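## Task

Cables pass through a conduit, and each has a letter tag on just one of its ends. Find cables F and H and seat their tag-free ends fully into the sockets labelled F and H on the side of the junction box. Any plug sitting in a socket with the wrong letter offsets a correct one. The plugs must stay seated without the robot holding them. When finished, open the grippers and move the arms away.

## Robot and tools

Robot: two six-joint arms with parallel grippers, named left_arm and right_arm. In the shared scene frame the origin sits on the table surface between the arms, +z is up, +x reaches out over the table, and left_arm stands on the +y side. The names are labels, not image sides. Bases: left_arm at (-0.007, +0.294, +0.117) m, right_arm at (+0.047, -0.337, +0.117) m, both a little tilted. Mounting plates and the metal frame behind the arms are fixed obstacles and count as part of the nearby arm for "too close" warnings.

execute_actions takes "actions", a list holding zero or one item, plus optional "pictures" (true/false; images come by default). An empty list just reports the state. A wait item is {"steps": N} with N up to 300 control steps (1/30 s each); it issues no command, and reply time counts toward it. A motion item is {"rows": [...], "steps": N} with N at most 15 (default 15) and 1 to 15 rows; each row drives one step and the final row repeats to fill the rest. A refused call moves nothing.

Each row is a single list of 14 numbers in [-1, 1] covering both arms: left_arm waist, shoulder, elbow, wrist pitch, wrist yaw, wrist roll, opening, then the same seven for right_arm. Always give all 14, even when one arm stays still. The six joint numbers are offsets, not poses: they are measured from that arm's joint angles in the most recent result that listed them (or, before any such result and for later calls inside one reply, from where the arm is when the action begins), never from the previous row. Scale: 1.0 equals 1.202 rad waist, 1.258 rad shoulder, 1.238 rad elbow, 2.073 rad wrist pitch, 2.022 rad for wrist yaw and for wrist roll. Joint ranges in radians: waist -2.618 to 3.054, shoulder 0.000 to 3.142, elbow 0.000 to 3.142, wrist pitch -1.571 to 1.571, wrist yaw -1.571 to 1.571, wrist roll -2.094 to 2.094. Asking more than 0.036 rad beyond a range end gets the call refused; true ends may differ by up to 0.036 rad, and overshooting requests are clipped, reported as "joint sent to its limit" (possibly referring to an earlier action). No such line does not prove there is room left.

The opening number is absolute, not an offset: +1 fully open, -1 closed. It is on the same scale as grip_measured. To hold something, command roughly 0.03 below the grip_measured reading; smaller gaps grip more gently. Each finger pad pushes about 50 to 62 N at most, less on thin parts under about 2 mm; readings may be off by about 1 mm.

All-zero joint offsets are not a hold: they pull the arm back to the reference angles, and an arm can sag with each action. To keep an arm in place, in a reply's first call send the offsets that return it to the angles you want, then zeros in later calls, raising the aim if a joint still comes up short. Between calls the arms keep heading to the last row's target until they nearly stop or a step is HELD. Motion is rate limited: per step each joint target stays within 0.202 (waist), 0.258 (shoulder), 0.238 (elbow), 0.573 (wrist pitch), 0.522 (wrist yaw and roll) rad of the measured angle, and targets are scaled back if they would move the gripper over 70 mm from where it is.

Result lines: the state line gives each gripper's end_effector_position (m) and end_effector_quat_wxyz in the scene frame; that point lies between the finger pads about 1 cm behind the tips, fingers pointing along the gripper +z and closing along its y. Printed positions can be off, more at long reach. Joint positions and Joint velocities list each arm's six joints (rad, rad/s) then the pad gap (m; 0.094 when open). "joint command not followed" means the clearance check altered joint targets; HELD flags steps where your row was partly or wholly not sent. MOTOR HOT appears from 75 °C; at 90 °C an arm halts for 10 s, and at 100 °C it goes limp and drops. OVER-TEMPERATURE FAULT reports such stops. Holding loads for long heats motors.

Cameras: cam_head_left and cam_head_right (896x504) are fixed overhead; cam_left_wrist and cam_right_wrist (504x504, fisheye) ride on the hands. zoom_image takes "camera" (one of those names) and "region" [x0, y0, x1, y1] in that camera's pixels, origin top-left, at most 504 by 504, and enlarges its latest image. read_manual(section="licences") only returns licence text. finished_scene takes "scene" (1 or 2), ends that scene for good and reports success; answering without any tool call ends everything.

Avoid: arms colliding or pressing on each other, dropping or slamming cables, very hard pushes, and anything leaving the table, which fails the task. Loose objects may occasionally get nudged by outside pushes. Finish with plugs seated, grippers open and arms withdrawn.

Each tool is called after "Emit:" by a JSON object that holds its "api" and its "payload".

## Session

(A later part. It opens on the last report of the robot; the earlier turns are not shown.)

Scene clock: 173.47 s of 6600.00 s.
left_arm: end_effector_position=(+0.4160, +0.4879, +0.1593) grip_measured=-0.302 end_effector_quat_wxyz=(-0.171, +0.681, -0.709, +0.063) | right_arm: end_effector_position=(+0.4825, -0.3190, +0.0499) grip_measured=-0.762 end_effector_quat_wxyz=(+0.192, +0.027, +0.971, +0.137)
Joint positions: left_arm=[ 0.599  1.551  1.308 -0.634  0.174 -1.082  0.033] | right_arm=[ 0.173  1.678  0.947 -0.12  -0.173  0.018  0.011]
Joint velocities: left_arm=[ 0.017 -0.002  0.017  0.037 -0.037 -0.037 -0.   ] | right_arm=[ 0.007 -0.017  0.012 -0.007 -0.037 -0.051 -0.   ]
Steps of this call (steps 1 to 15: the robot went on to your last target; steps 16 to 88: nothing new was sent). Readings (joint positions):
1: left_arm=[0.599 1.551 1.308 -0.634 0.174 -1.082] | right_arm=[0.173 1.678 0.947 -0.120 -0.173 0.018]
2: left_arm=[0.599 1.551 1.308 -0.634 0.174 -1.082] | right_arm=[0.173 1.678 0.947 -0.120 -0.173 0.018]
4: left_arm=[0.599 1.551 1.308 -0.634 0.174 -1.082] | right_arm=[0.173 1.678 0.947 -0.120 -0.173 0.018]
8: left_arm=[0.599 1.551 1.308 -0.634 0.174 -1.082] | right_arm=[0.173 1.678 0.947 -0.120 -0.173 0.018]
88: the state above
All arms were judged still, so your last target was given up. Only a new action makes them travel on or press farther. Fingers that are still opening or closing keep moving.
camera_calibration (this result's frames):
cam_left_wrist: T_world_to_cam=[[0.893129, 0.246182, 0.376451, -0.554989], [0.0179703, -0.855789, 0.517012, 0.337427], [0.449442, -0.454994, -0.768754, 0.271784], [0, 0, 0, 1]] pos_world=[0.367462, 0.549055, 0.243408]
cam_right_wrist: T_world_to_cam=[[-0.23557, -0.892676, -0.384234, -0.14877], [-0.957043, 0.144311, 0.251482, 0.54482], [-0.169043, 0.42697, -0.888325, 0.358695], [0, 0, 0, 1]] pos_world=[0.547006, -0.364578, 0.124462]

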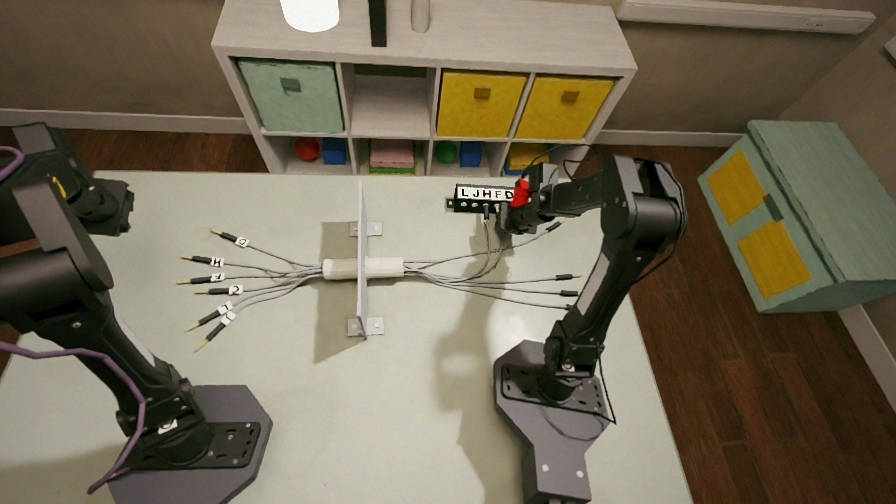

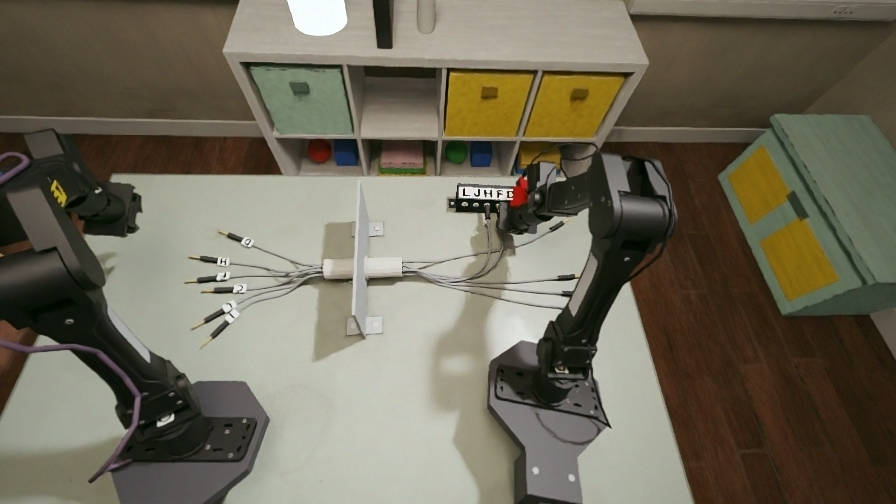

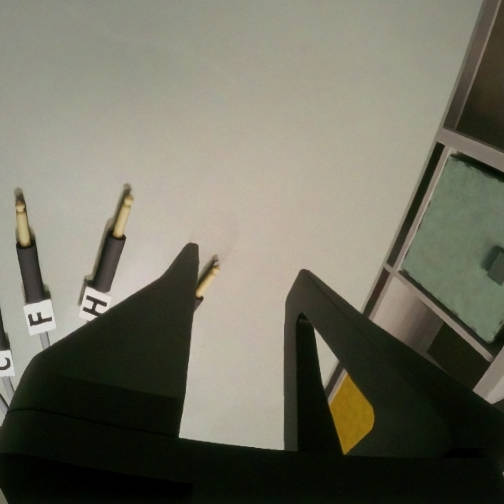

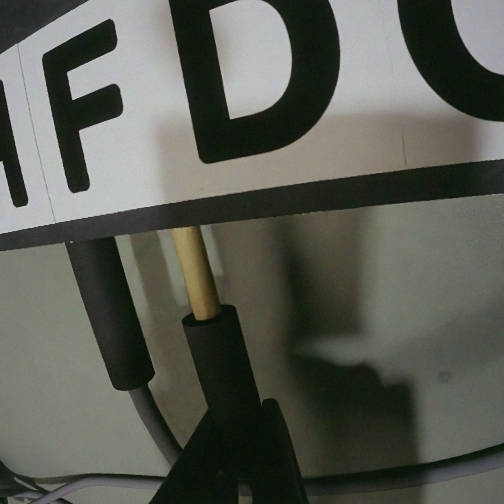

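Emit:
{"api": "execute_actions", "payload": {"actions": [{"rows":[[0,0,0,0,0,0,-0.3,0.005,0,0.02,0.01,-0.005,0,-0.81],[0,0,0,0,0,0,-0.3,0.005,0,0.02,0.01,-0.005,0,-0.81],[0,0,0,0,0,0,-0.3,0.01,0,0.035,0.02,-0.008,0,-0.81],[0,0,0,0,0,0,-0.3,0.01,0,0.035,0.02,-0.008,0,-0.81],[0,0,0,0,0,0,-0.3,0.01,0,0.05,0.03,-0.008,0,-0.81]],"steps":15}]}}

Scene clock: 174.87 s of 6600.00 s.
left_arm: end_effector_position=(+0.4160, +0.4877, +0.1593) grip_measured=-0.302 end_effector_quat_wxyz=(-0.170, +0.681, -0.709, +0.063) | right_arm: end_effector_position=(+0.4829, -0.3188, +0.0491) grip_measured=-0.762 end_effector_quat_wxyz=(+0.187, +0.027, +0.972, +0.138)
Joint positions: left_arm=[ 0.599  1.551  1.308 -0.634  0.174 -1.082  0.033] | right_arm=[ 0.173  1.684  0.957 -0.132 -0.174  0.018  0.011]
Joint velocities: left_arm=[ 0.007 -0.007  0.012  0.022  0.007  0.007  0.   ] | right_arm=[-0.012 -0.002  0.002 -0.022 -0.022  0.037  0.001]
Steps of this call (steps 1 to 27: nothing new was sent; steps 28 to 42: all 15 steps of this action). Readings (joint positions):
28: left_arm=[0.599 1.551 1.308 -0.634 0.174 -1.082] | right_arm=[0.173 1.679 0.947 -0.122 -0.173 0.018]
29: left_arm=[0.599 1.551 1.308 -0.634 0.174 -1.082] | right_arm=[0.173 1.680 0.947 -0.122 -0.173 0.018]
31: left_arm=[0.599 1.551 1.308 -0.634 0.174 -1.082] | right_arm=[0.173 1.681 0.947 -0.122 -0.173 0.018]
35: left_arm=[0.599 1.551 1.308 -0.634 0.174 -1.082] | right_arm=[0.173 1.684 0.956 -0.130 -0.174 0.018]
42: the state above
camera_calibration (this result's frames):
cam_left_wrist: T_world_to_cam=[[0.893079, 0.24618, 0.376571, -0.555009], [0.0175764, -0.855462, 0.517567, 0.337236], [0.449557, -0.455609, -0.768322, 0.271887], [0, 0, 0, 1]] pos_world=[0.367511, 0.548999, 0.243355]
cam_right_wrist: T_world_to_cam=[[-0.237782, -0.892639, -0.382956, -0.147862], [-0.95508, 0.143075, 0.259523, 0.543591], [-0.176869, 0.427464, -0.886562, 0.361806], [0, 0, 0, 1]] pos_world=[0.548006, -0.36442, 0.123064]

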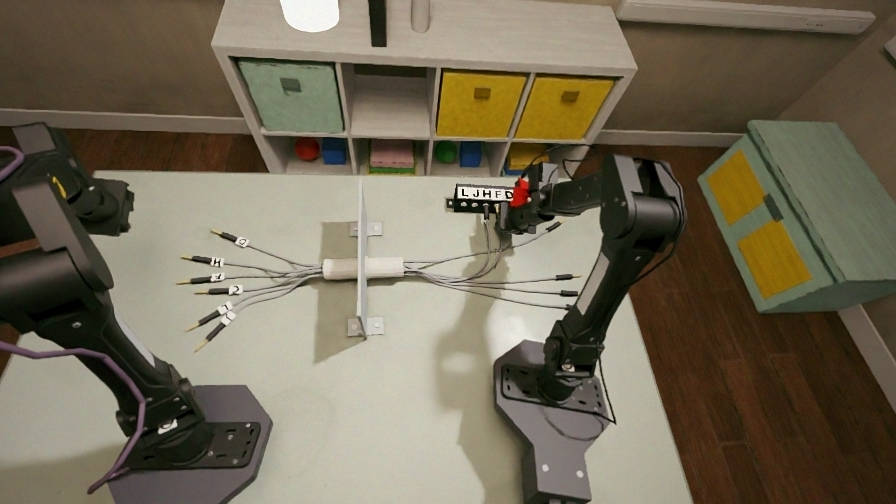

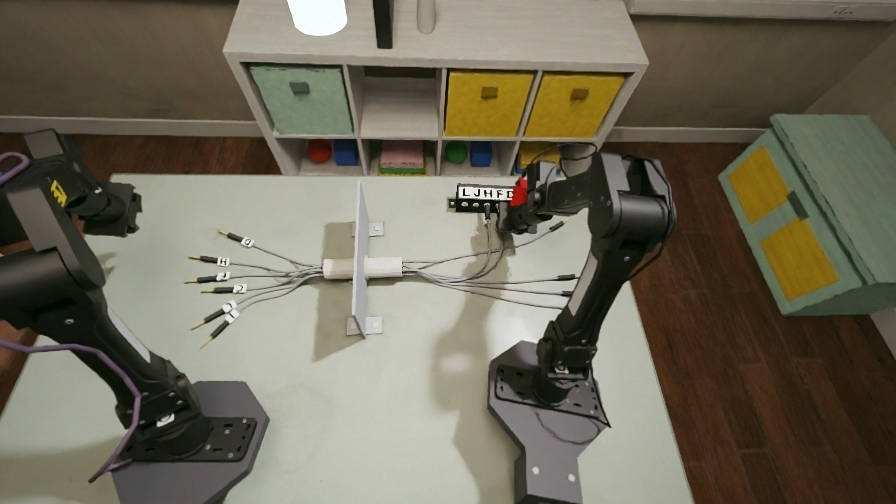

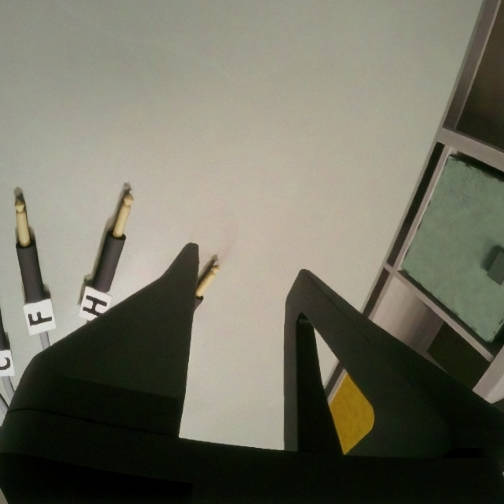

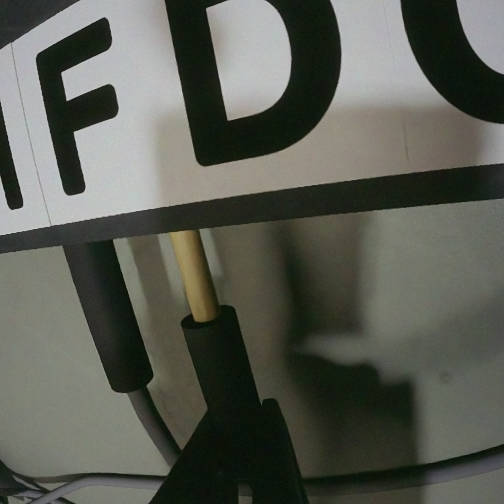

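Emit:
{"api": "execute_actions", "payload": {"actions": [{"rows":[[0,0,0,0,0,0,-0.3,0.012,0.02,0.05,0.015,-0.008,0,-0.81],[0,0,0,0,0,0,-0.3,0.012,0.03,0.07,0.02,-0.008,0,-0.81],[0,0,0,0,0,0,-0.3,0.012,0.04,0.09,0.02,-0.008,0,-0.81]],"steps":15}]}}

Scene clock: 176.17 s of 6600.00 s.
left_arm: end_effector_position=(+0.4161, +0.4876, +0.1593) grip_measured=-0.302 end_effector_quat_wxyz=(-0.170, +0.681, -0.709, +0.063) | right_arm: end_effector_position=(+0.4834, -0.3166, +0.0451) grip_measured=-0.762 end_effector_quat_wxyz=(+0.163, +0.028, +0.976, +0.144)
Joint positions: left_arm=[ 0.599  1.551  1.308 -0.634  0.175 -1.082  0.033] | right_arm=[ 0.173  1.719  1.013 -0.203 -0.184  0.02   0.011]
Joint velocities: left_arm=[ 0.002 -0.012  0.007 -0.037 -0.007 -0.007  0.   ] | right_arm=[-0.002 -0.002 -0.002  0.037 -0.022 -0.007 -0.   ]
Steps of this call (steps 1 to 15: the robot went on to your last target; steps 16 to 24: nothing new was sent; steps 25 to 39: all 15 steps of this action). Readings (joint positions):
25: left_arm=[0.599 1.551 1.308 -0.634 0.174 -1.082] | right_arm=[0.173 1.687 0.959 -0.136 -0.174 0.018]
26: left_arm=[0.599 1.551 1.308 -0.634 0.175 -1.082] | right_arm=[0.173 1.694 0.969 -0.144 -0.175 0.018]
28: left_arm=[0.599 1.551 1.308 -0.634 0.175 -1.082] | right_arm=[0.173 1.715 0.995 -0.172 -0.181 0.019]
32: left_arm=[0.599 1.551 1.308 -0.634 0.175 -1.082] | right_arm=[0.173 1.719 1.011 -0.200 -0.184 0.020]
39: the state above
camera_calibration (this result's frames):
cam_left_wrist: T_world_to_cam=[[0.893029, 0.246178, 0.376691, -0.55503], [0.0171824, -0.855135, 0.51812, 0.337046], [0.449672, -0.456224, -0.76789, 0.271989], [0, 0, 0, 1]] pos_world=[0.36756, 0.548944, 0.243302]
cam_right_wrist: T_world_to_cam=[[-0.249555, -0.889684, -0.382342, -0.14066], [-0.942321, 0.132167, 0.307511, 0.533047], [-0.223054, 0.437029, -0.871351, 0.382055], [0, 0, 0, 1]] pos_world=[0.552417, -0.362564, 0.115206]

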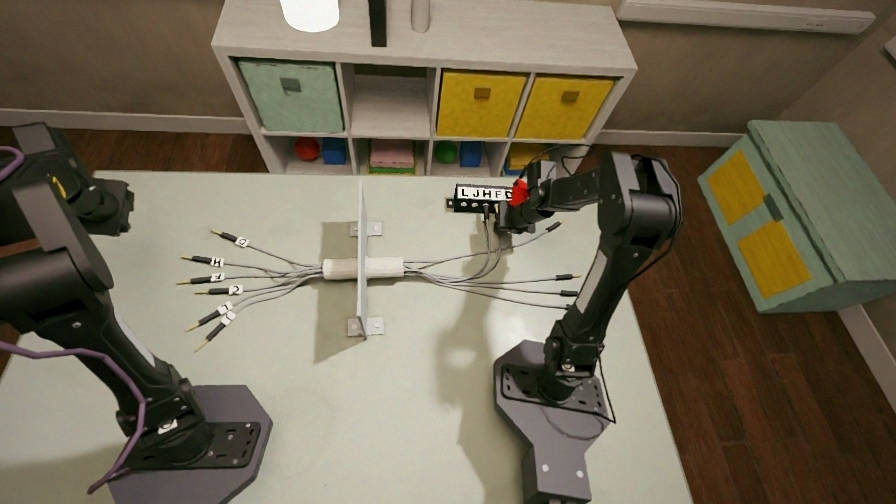

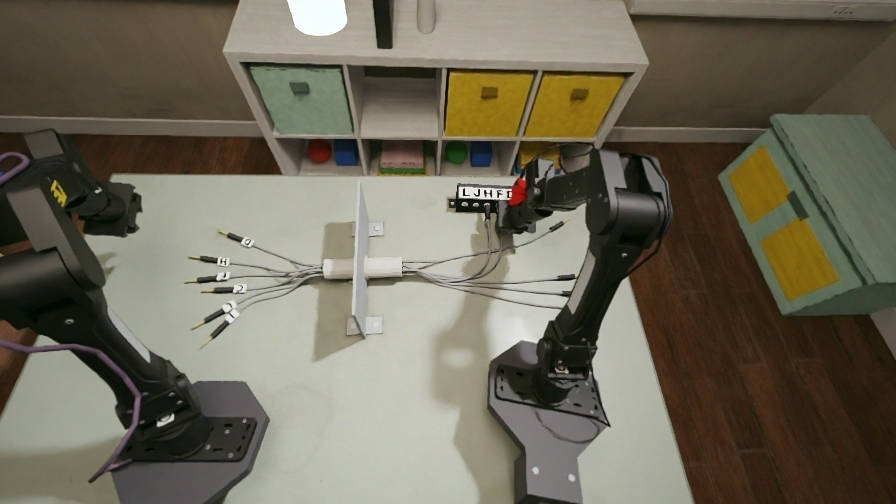

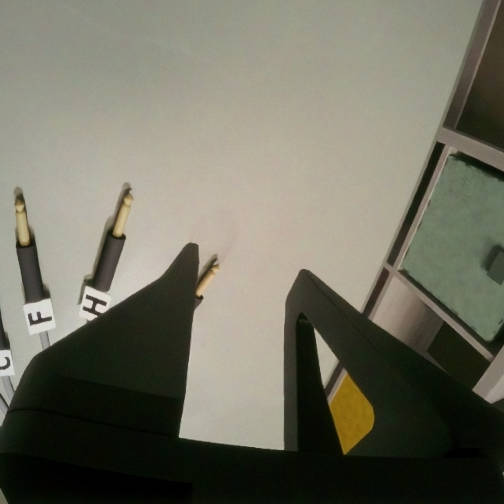

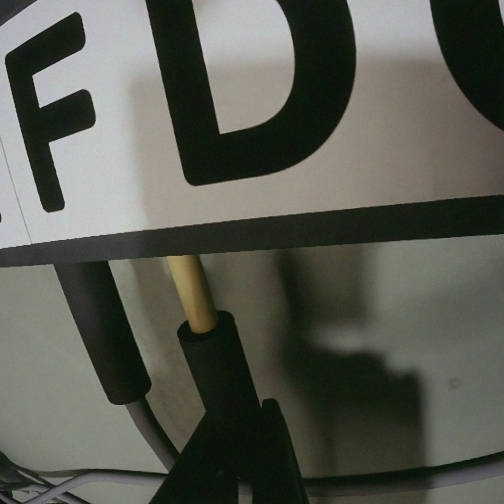

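Emit:
{"api": "execute_actions", "payload": {"actions": [{"rows":[[0,0,0,0,0,0,-0.3,0.012,-0.02,0.02,0.04,0,0,-0.81],[0,0,0,0,0,0,-0.3,0.012,-0.03,0.02,0.07,0,0,-0.81],[0,0,0,0,0,0,-0.3,0.012,-0.035,0.02,0.09,0,0,-0.81]],"steps":15}]}}

Emit:
{"api": "zoom_image", "payload": {"camera": "cam_head_left", "region": [450,170,550,250]}}

Scene clock: 177.67 s of 6600.00 s.
left_arm: end_effector_position=(+0.4161, +0.4875, +0.1593) grip_measured=-0.302 end_effector_quat_wxyz=(-0.170, +0.681, -0.709, +0.064) | right_arm: end_effector_position=(+0.4839, -0.3167, +0.0452) grip_measured=-0.762 end_effector_quat_wxyz=(+0.164, +0.029, +0.976, +0.144)
Joint positions: left_arm=[ 0.599  1.551  1.308 -0.634  0.176 -1.082  0.033] | right_arm=[ 0.173  1.719  1.013 -0.201 -0.184  0.021  0.011]
Joint velocities: left_arm=[-0.012 -0.012 -0.012 -0.022  0.022 -0.022 -0.   ] | right_arm=[-0.022  0.002  0.012 -0.066 -0.037 -0.037 -0.001]
Steps of this call (steps 1 to 15: the robot went on to your last target; steps 16 to 30: nothing new was sent; steps 31 to 45: all 15 steps of this action). Readings (joint positions):
31: left_arm=[0.599 1.551 1.308 -0.634 0.176 -1.082] | right_arm=[0.173 1.719 1.013 -0.205 -0.184 0.020]
32: left_arm=[0.599 1.551 1.308 -0.634 0.176 -1.082] | right_arm=[0.173 1.719 1.013 -0.203 -0.184 0.020]
34: left_arm=[0.599 1.551 1.308 -0.634 0.176 -1.082] | right_arm=[0.173 1.719 1.013 -0.201 -0.184 0.021]
38: left_arm=[0.599 1.551 1.308 -0.634 0.176 -1.082] | right_arm=[0.173 1.719 1.013 -0.201 -0.184 0.021]
45: the state above
camera_calibration (this result's frames):
cam_left_wrist: T_world_to_cam=[[0.892979, 0.246177, 0.376811, -0.55505], [0.0167883, -0.854807, 0.518674, 0.336855], [0.449786, -0.456839, -0.767457, 0.272092], [0, 0, 0, 1]] pos_world=[0.36761, 0.548888, 0.24325]
cam_right_wrist: T_world_to_cam=[[-0.24973, -0.889502, -0.38265, -0.140411], [-0.942802, 0.133245, 0.305565, 0.534176], [-0.220815, 0.437072, -0.8719, 0.381315], [0, 0, 0, 1]] pos_world=[0.552758, -0.362734, 0.115515]

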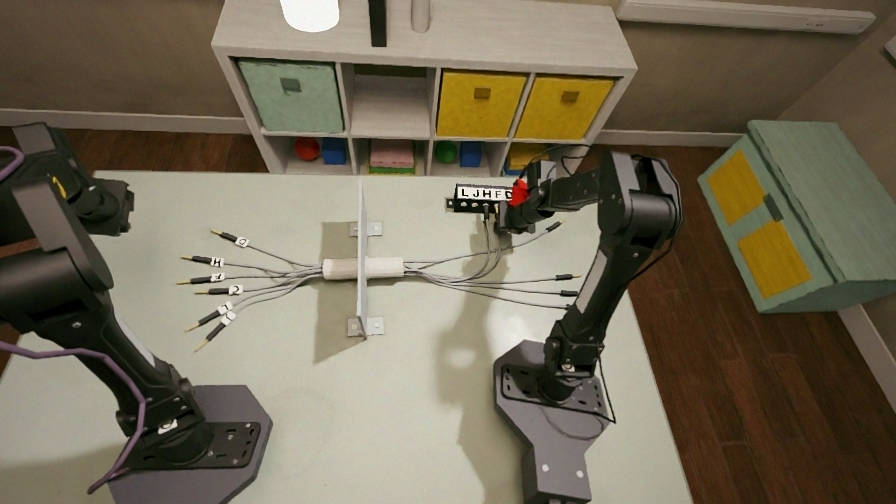

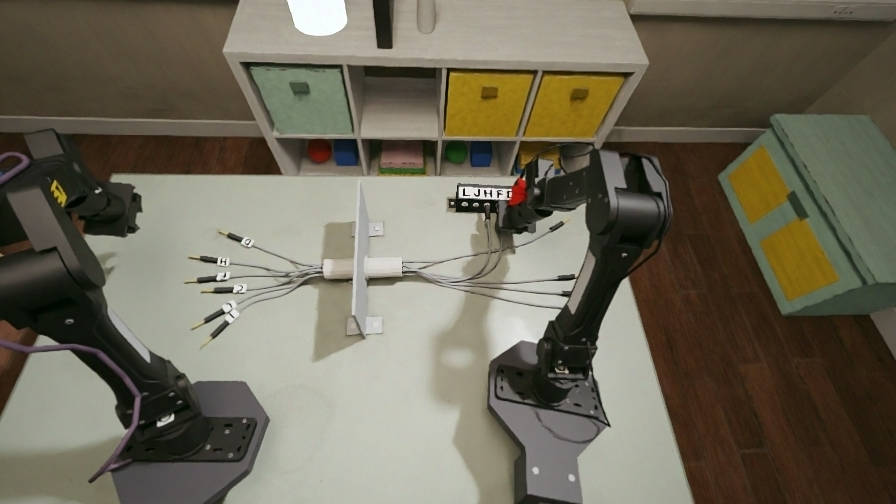

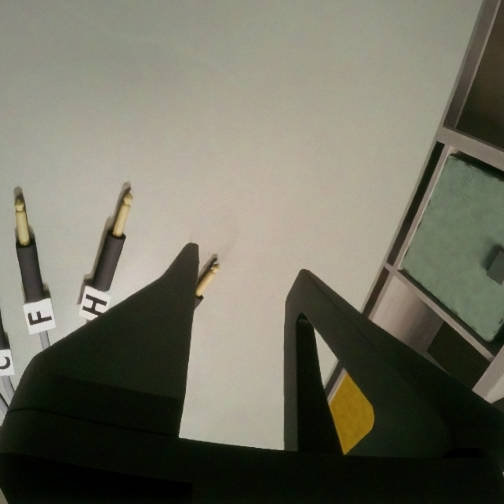

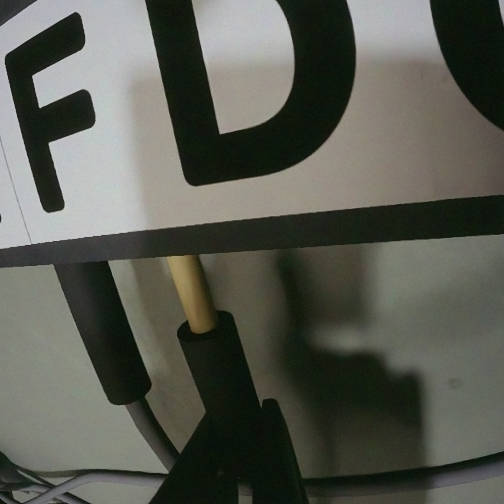

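Region (450, 170, 550, 250) of cam_head_left's 896x504 image, scaled by 5.040, with more detail than that image has; it fills the top 403 rows of this view, and the rest is white.

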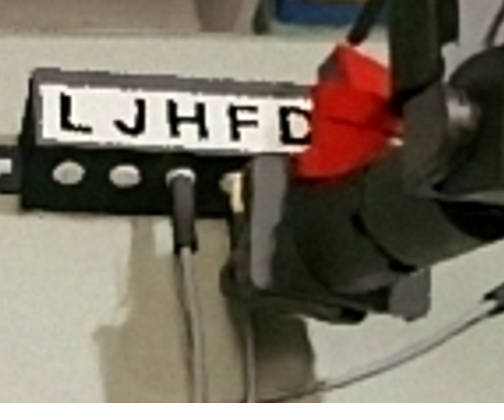

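Emit:
{"api": "execute_actions", "payload": {"actions": [{"rows":[[0,0,0,0,0,0,-0.3,0,0,0,0,0,0,-0.55],[0,0,0,0,0,0,-0.3,0,0,0,0,0,0,-0.55],[0,0,0,0,0,0,-0.3,0,0,0,0,0,0,-0.55],[0,0,0,0,0,0,-0.3,0,-0.04,-0.05,0.05,0,0,-0.55],[0,0,0,0,0,0,-0.3,0,-0.075,-0.11,0.06,0,0,-0.55]],"steps":15}]}}

Scene clock: 179.63 s of 6600.00 s.
left_arm: end_effector_position=(+0.4162, +0.4873, +0.1593) grip_measured=-0.302 end_effector_quat_wxyz=(-0.170, +0.681, -0.709, +0.064) | right_arm: end_effector_position=(+0.4648, -0.3156, +0.0443) grip_measured=-0.553 end_effector_quat_wxyz=(+0.180, +0.028, +0.973, +0.143)
Joint positions: left_arm=[ 0.599  1.551  1.308 -0.634  0.177 -1.082  0.033] | right_arm=[ 0.173  1.657  0.887 -0.105 -0.184  0.021  0.021]
Joint velocities: left_arm=[-0.012  0.017 -0.017  0.037 -0.022  0.007 -0.   ] | right_arm=[-0.002 -0.002 -0.017  0.154 -0.037  0.037  0.   ]
Steps of this call (steps 1 to 15: the robot went on to your last target; steps 16 to 44: nothing new was sent; steps 45 to 59: all 15 steps of this action). Readings (joint positions):
45: left_arm=[0.599 1.551 1.308 -0.634 0.176 -1.082] | right_arm=[0.173 1.719 1.013 -0.206 -0.184 0.021]
46: left_arm=[0.599 1.551 1.308 -0.634 0.176 -1.082] | right_arm=[0.173 1.719 1.013 -0.205 -0.184 0.021]
48: left_arm=[0.599 1.551 1.308 -0.634 0.177 -1.082] | right_arm=[0.173 1.717 1.005 -0.191 -0.184 0.021]
52: left_arm=[0.599 1.551 1.308 -0.634 0.177 -1.082] | right_arm=[0.173 1.661 0.902 -0.131 -0.184 0.021]
59: the state above
camera_calibration (this result's frames):
cam_left_wrist: T_world_to_cam=[[0.892903, 0.246174, 0.376991, -0.555081], [0.016197, -0.854315, 0.519504, 0.336568], [0.449957, -0.45776, -0.766808, 0.272245], [0, 0, 0, 1]] pos_world=[0.367683, 0.548805, 0.243171]
cam_right_wrist: T_world_to_cam=[[-0.240911, -0.889088, -0.38921, -0.148267], [-0.951572, 0.137465, 0.274981, 0.52304], [-0.19098, 0.436607, -0.879148, 0.362162], [0, 0, 0, 1]] pos_world=[0.531156, -0.361845, 0.116861]

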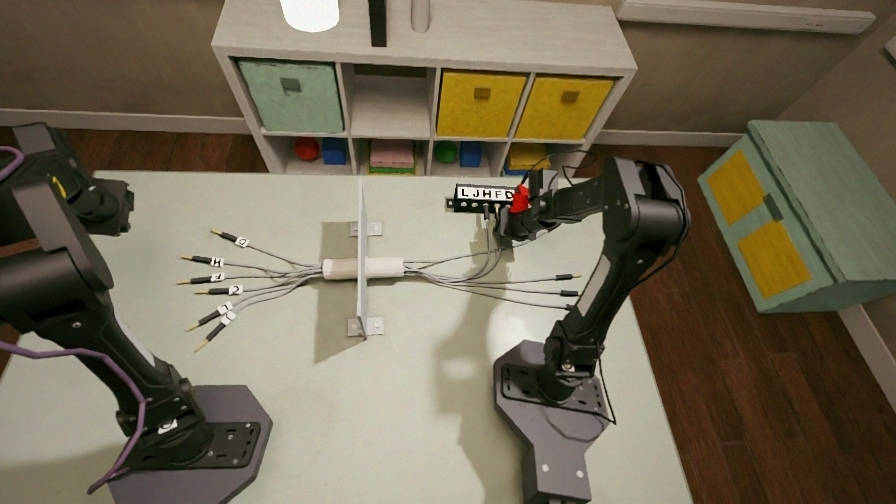

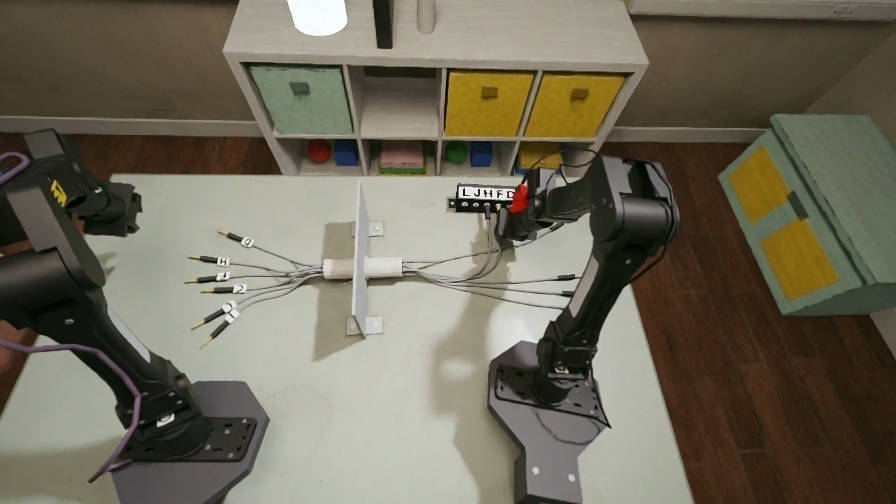

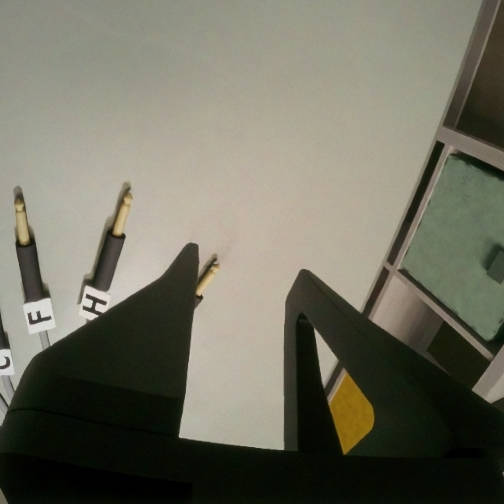

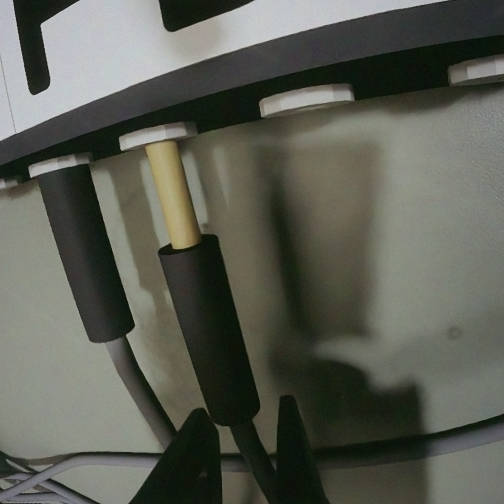

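Emit:
{"api": "execute_actions", "payload": {"actions": [{"rows":[[0,0,0,0,0,0,-0.3,0,0,0,0,0,0,-0.82],[0,0,0,0,0,0,-0.3,0,0,0,0,0,0,-0.82],[0,0,0,0,0,0,-0.3,0,0,0,0,0,0,-0.82],[0,0,0,0,0,0,-0.3,0,0,0,0,0,0,-0.82],[0,0,0,0,0,0,-0.3,0,0,0.02,0.02,0,0,-0.82],[0,0,0,0,0,0,-0.3,0,0,0.035,0.03,0,0,-0.82],[0,0,0,0,0,0,-0.3,0,0.01,0.05,0.04,0,0,-0.82],[0,0,0,0,0,0,-0.3,0,0.02,0.065,0.05,0,0,-0.82]],"steps":15}]}}

Scene clock: 181.00 s of 6600.00 s.
left_arm: end_effector_position=(+0.4163, +0.4872, +0.1593) grip_measured=-0.302 end_effector_quat_wxyz=(-0.170, +0.681, -0.709, +0.064) | right_arm: end_effector_position=(+0.4735, -0.3152, +0.0444) grip_measured=-0.817 end_effector_quat_wxyz=(+0.186, +0.027, +0.971, +0.145)
Joint positions: left_arm=[ 0.599  1.551  1.308 -0.634  0.178 -1.082  0.033] | right_arm=[ 0.173  1.677  0.913 -0.099 -0.189  0.021  0.009]
Joint velocities: left_arm=[-0.007  0.002  0.012 -0.037 -0.037 -0.066  0.   ] | right_arm=[ 0.012  0.012 -0.007 -0.022 -0.022  0.007 -0.   ]
Steps of this call (steps 1 to 26: the robot went on to your last target; steps 27 to 41: all 15 steps of this action). Readings (joint positions):
27: left_arm=[0.599 1.551 1.308 -0.634 0.177 -1.082] | right_arm=[0.173 1.657 0.887 -0.093 -0.184 0.021]
28: left_arm=[0.599 1.551 1.308 -0.634 0.177 -1.082] | right_arm=[0.173 1.657 0.887 -0.094 -0.184 0.021]
30: left_arm=[0.599 1.551 1.308 -0.634 0.178 -1.082] | right_arm=[0.173 1.657 0.887 -0.095 -0.184 0.021]
34: left_arm=[0.599 1.551 1.308 -0.634 0.178 -1.082] | right_arm=[0.173 1.661 0.897 -0.090 -0.184 0.021]
41: the state above
camera_calibration (this result's frames):
cam_left_wrist: T_world_to_cam=[[0.892853, 0.246173, 0.37711, -0.555101], [0.0158028, -0.853986, 0.520056, 0.336377], [0.450071, -0.458375, -0.766374, 0.272347], [0, 0, 0, 1]] pos_world=[0.367733, 0.548749, 0.243119]
cam_right_wrist: T_world_to_cam=[[-0.235765, -0.887605, -0.395693, -0.147449], [-0.954907, 0.135979, 0.263937, 0.532852], [-0.180465, 0.440077, -0.879639, 0.359802], [0, 0, 0, 1]] pos_world=[0.538992, -0.361674, 0.117512]

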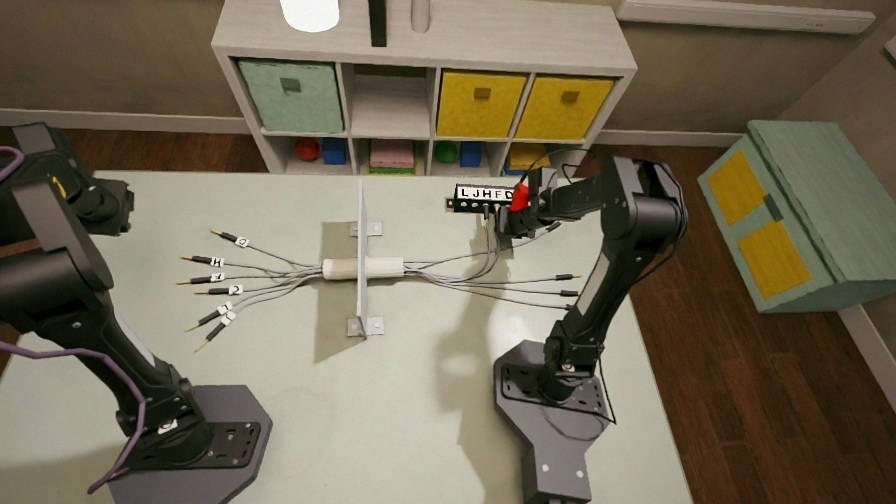

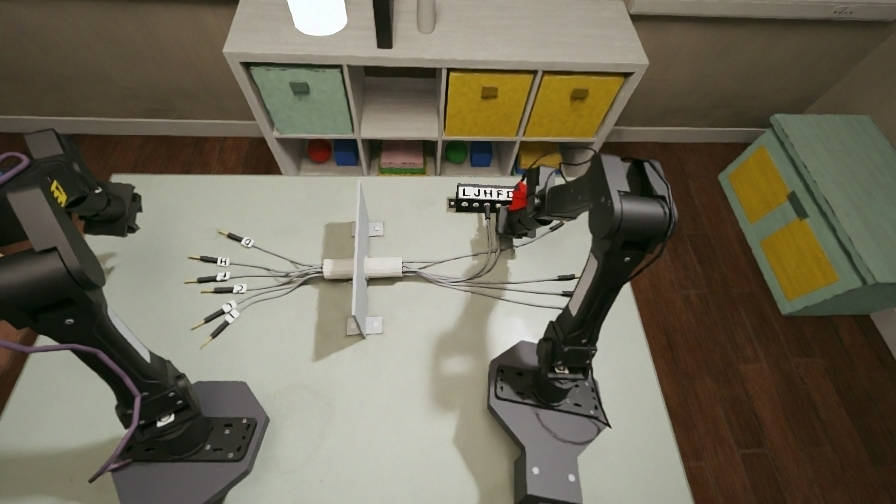

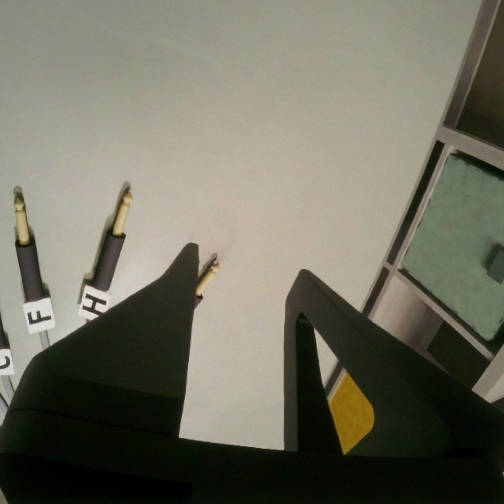

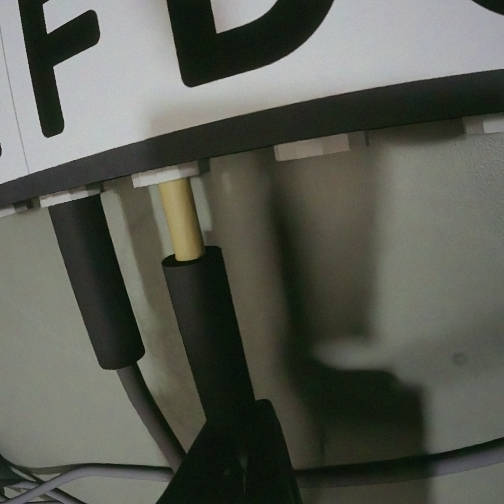

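Emit:
{"api": "execute_actions", "payload": {"actions": [{"rows":[[0,0,0,0,0,0,-0.3,0,0.01,0.03,0.04,0,0,-0.82],[0,0,0,0,0,0,-0.3,0,0.02,0.05,0.06,0,0,-0.82],[0,0,0,0,0,0,-0.3,0,0.025,0.065,0.08,0,0,-0.82]],"steps":15}]}}

Scene clock: 183.73 s of 6600.00 s.
left_arm: end_effector_position=(+0.4163, +0.4871, +0.1593) grip_measured=-0.302 end_effector_quat_wxyz=(-0.170, +0.681, -0.709, +0.065) | right_arm: end_effector_position=(+0.4740, -0.3127, +0.0373) grip_measured=-0.817 end_effector_quat_wxyz=(+0.177, +0.027, +0.972, +0.150)
Joint positions: left_arm=[ 0.599  1.551  1.308 -0.634  0.179 -1.082  0.033] | right_arm=[ 0.173  1.708  0.929 -0.101 -0.198  0.021  0.009]
Joint velocities: left_arm=[ 0.012 -0.002 -0.002 -0.051 -0.081 -0.051 -0.001] | right_arm=[-0.007  0.002 -0.012 -0.007 -0.066 -0.051  0.   ]
Steps of this call (steps 1 to 15: the robot went on to your last target; steps 16 to 67: nothing new was sent; steps 68 to 82: all 15 steps of this action). Readings (joint positions):
68: left_arm=[0.599 1.551 1.308 -0.634 0.178 -1.082] | right_arm=[0.173 1.677 0.913 -0.100 -0.189 0.021]
69: left_arm=[0.599 1.551 1.308 -0.634 0.178 -1.082] | right_arm=[0.173 1.678 0.914 -0.100 -0.189 0.021]
71: left_arm=[0.599 1.551 1.308 -0.634 0.178 -1.082] | right_arm=[0.173 1.690 0.922 -0.102 -0.193 0.021]
75: left_arm=[0.599 1.551 1.308 -0.634 0.179 -1.082] | right_arm=[0.173 1.707 0.929 -0.101 -0.197 0.021]
82: the state above
camera_calibration (this result's frames):
cam_left_wrist: T_world_to_cam=[[0.892803, 0.246172, 0.37723, -0.555122], [0.0154084, -0.853656, 0.520609, 0.336186], [0.450184, -0.458988, -0.76594, 0.272449], [0, 0, 0, 1]] pos_world=[0.367782, 0.548693, 0.243067]
cam_right_wrist: T_world_to_cam=[[-0.237533, -0.884978, -0.40049, -0.146112], [-0.951191, 0.128288, 0.280674, 0.530004], [-0.197013, 0.447611, -0.872256, 0.362521], [0, 0, 0, 1]] pos_world=[0.54085, -0.359567, 0.108937]

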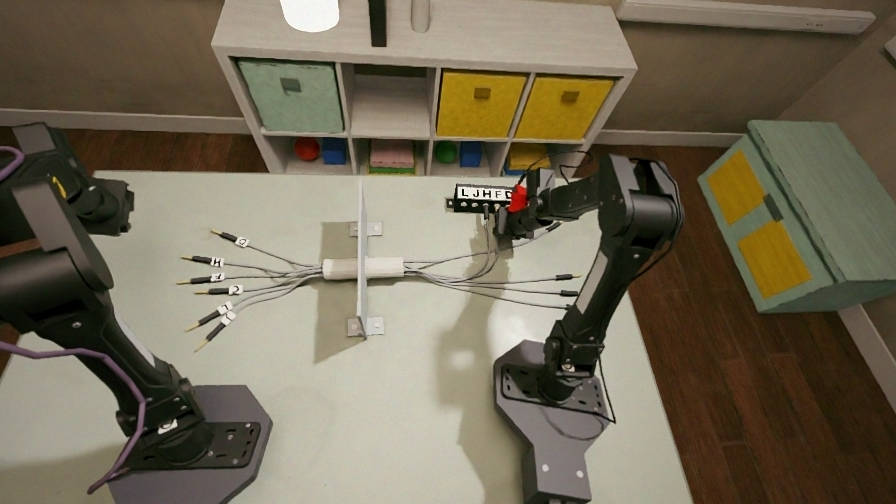

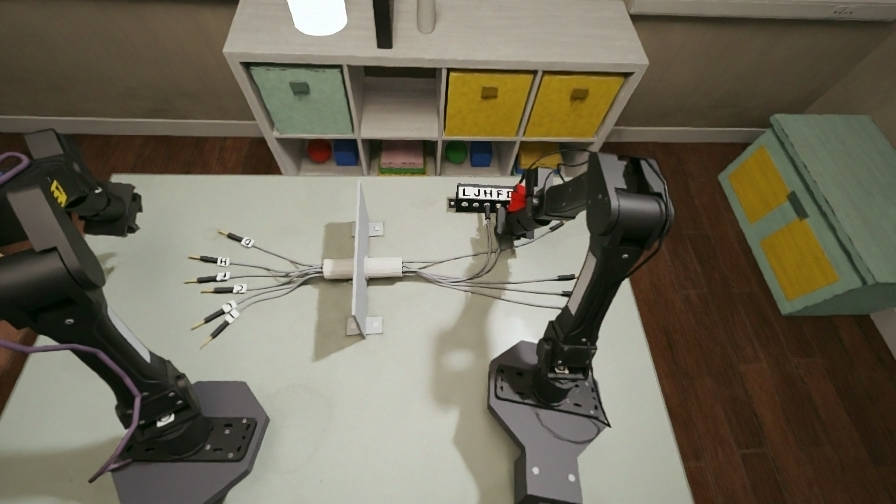

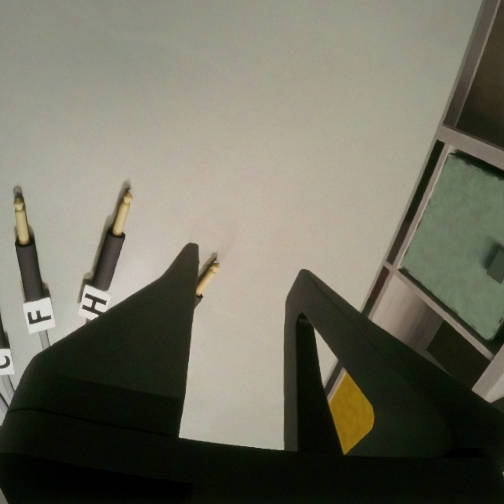

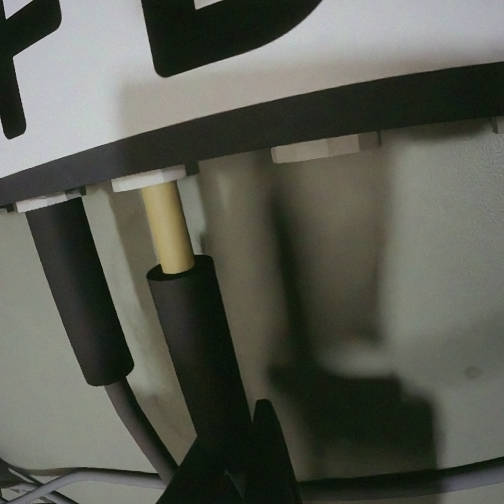

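Emit:
{"api": "execute_actions", "payload": {"actions": [{"rows":[[0,0,0,0,0,0,-0.3,0,-0.04,0,0.03,0.004,0,-0.82],[0,0,0,0,0,0,-0.3,0,-0.05,0.01,0.04,0.004,0,-0.82],[0,0,0,0,0,0,-0.3,0,-0.055,0.02,0.05,0.004,0,-0.82],[0,0,0,0,0,0,-0.3,0,-0.055,0.03,0.06,0.004,0,-0.82],[0,0,0,0,0,0,-0.3,0,-0.05,0.05,0.08,0.004,0,-0.82],[0,0,0,0,0,0,-0.3,0,-0.045,0.07,0.10,0.004,0,-0.82],[0,0,0,0,0,0,-0.3,0,-0.04,0.09,0.12,0.004,0,-0.82]],"steps":15}]}}

Scene clock: 185.30 s of 6600.00 s.
left_arm: end_effector_position=(+0.4164, +0.4869, +0.1593) grip_measured=-0.302 end_effector_quat_wxyz=(-0.170, +0.681, -0.709, +0.065) | right_arm: end_effector_position=(+0.4899, -0.3162, +0.0515) grip_measured=-0.817 end_effector_quat_wxyz=(+0.207, +0.026, +0.967, +0.146)
Joint positions: left_arm=[ 0.599  1.551  1.308 -0.634  0.179 -1.082  0.033] | right_arm=[ 0.173  1.686  0.947 -0.081 -0.192  0.021  0.009]
Joint velocities: left_arm=[ 0.012 -0.007 -0.007 -0.022 -0.081 -0.066  0.001] | right_arm=[-0.002  0.012 -0.012  0.022  0.007 -0.007  0.001]
Steps of this call (steps 1 to 15: the robot went on to your last target; steps 16 to 32: nothing new was sent; steps 33 to 47: all 15 steps of this action). Readings (joint positions):
33: left_arm=[0.599 1.551 1.308 -0.634 0.179 -1.082] | right_arm=[0.173 1.708 0.928 -0.105 -0.198 0.021]
34: left_arm=[0.599 1.551 1.308 -0.634 0.179 -1.082] | right_arm=[0.173 1.705 0.928 -0.105 -0.198 0.021]
36: left_arm=[0.599 1.551 1.308 -0.634 0.179 -1.082] | right_arm=[0.173 1.695 0.928 -0.085 -0.195 0.021]
40: left_arm=[0.599 1.551 1.308 -0.634 0.179 -1.082] | right_arm=[0.173 1.686 0.944 -0.075 -0.192 0.021]
47: the state above
camera_calibration (this result's frames):
cam_left_wrist: T_world_to_cam=[[0.892753, 0.24617, 0.37735, -0.555142], [0.015014, -0.853326, 0.521161, 0.335995], [0.450297, -0.459602, -0.765505, 0.27255], [0, 0, 0, 1]] pos_world=[0.367831, 0.548637, 0.243014]
cam_right_wrist: T_world_to_cam=[[-0.221729, -0.886271, -0.406645, -0.147512], [-0.964773, 0.138836, 0.223467, 0.554618], [-0.141595, 0.441869, -0.885835, 0.351249], [0, 0, 0, 1]] pos_world=[0.552108, -0.362943, 0.127225]

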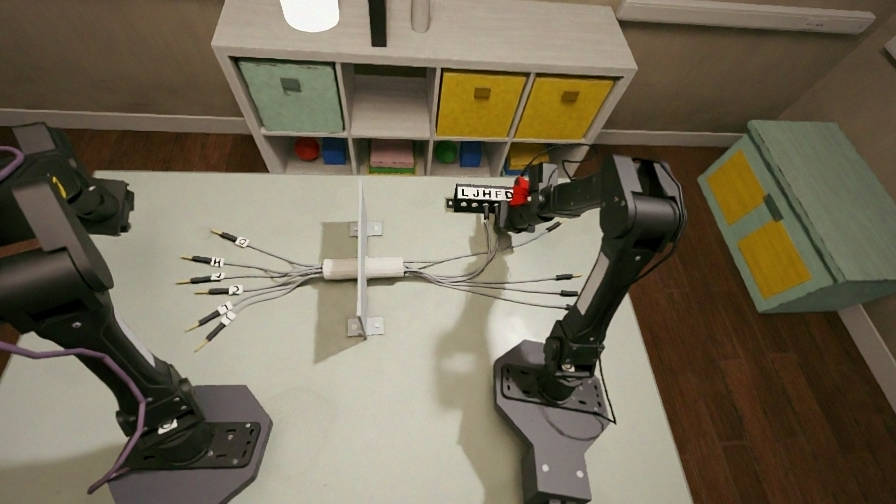

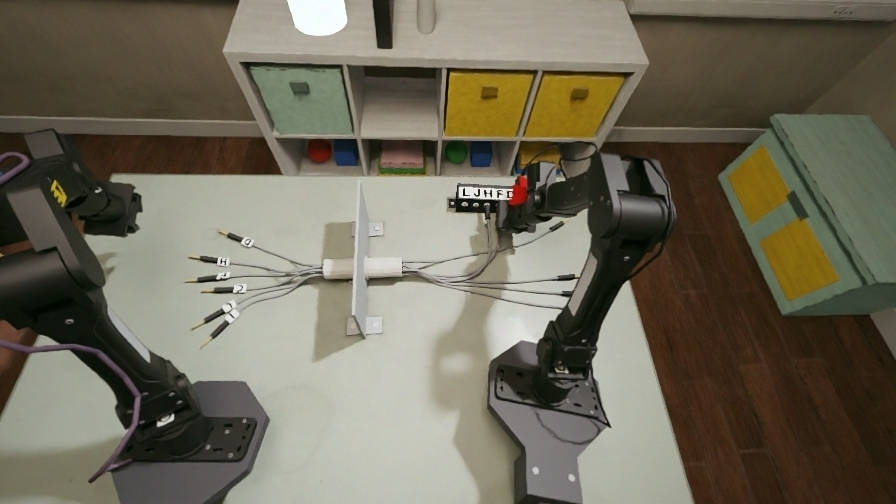

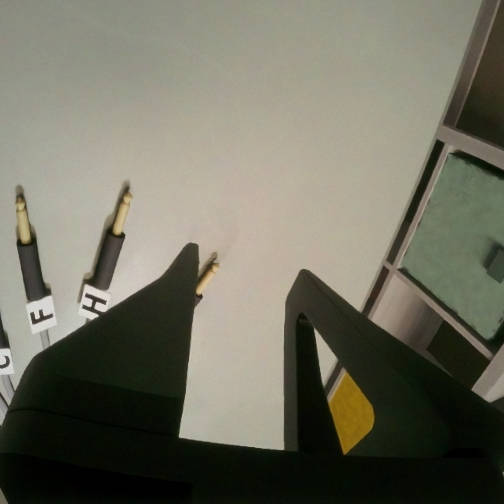

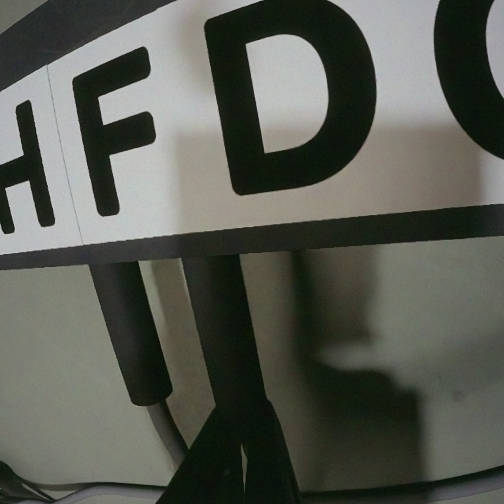

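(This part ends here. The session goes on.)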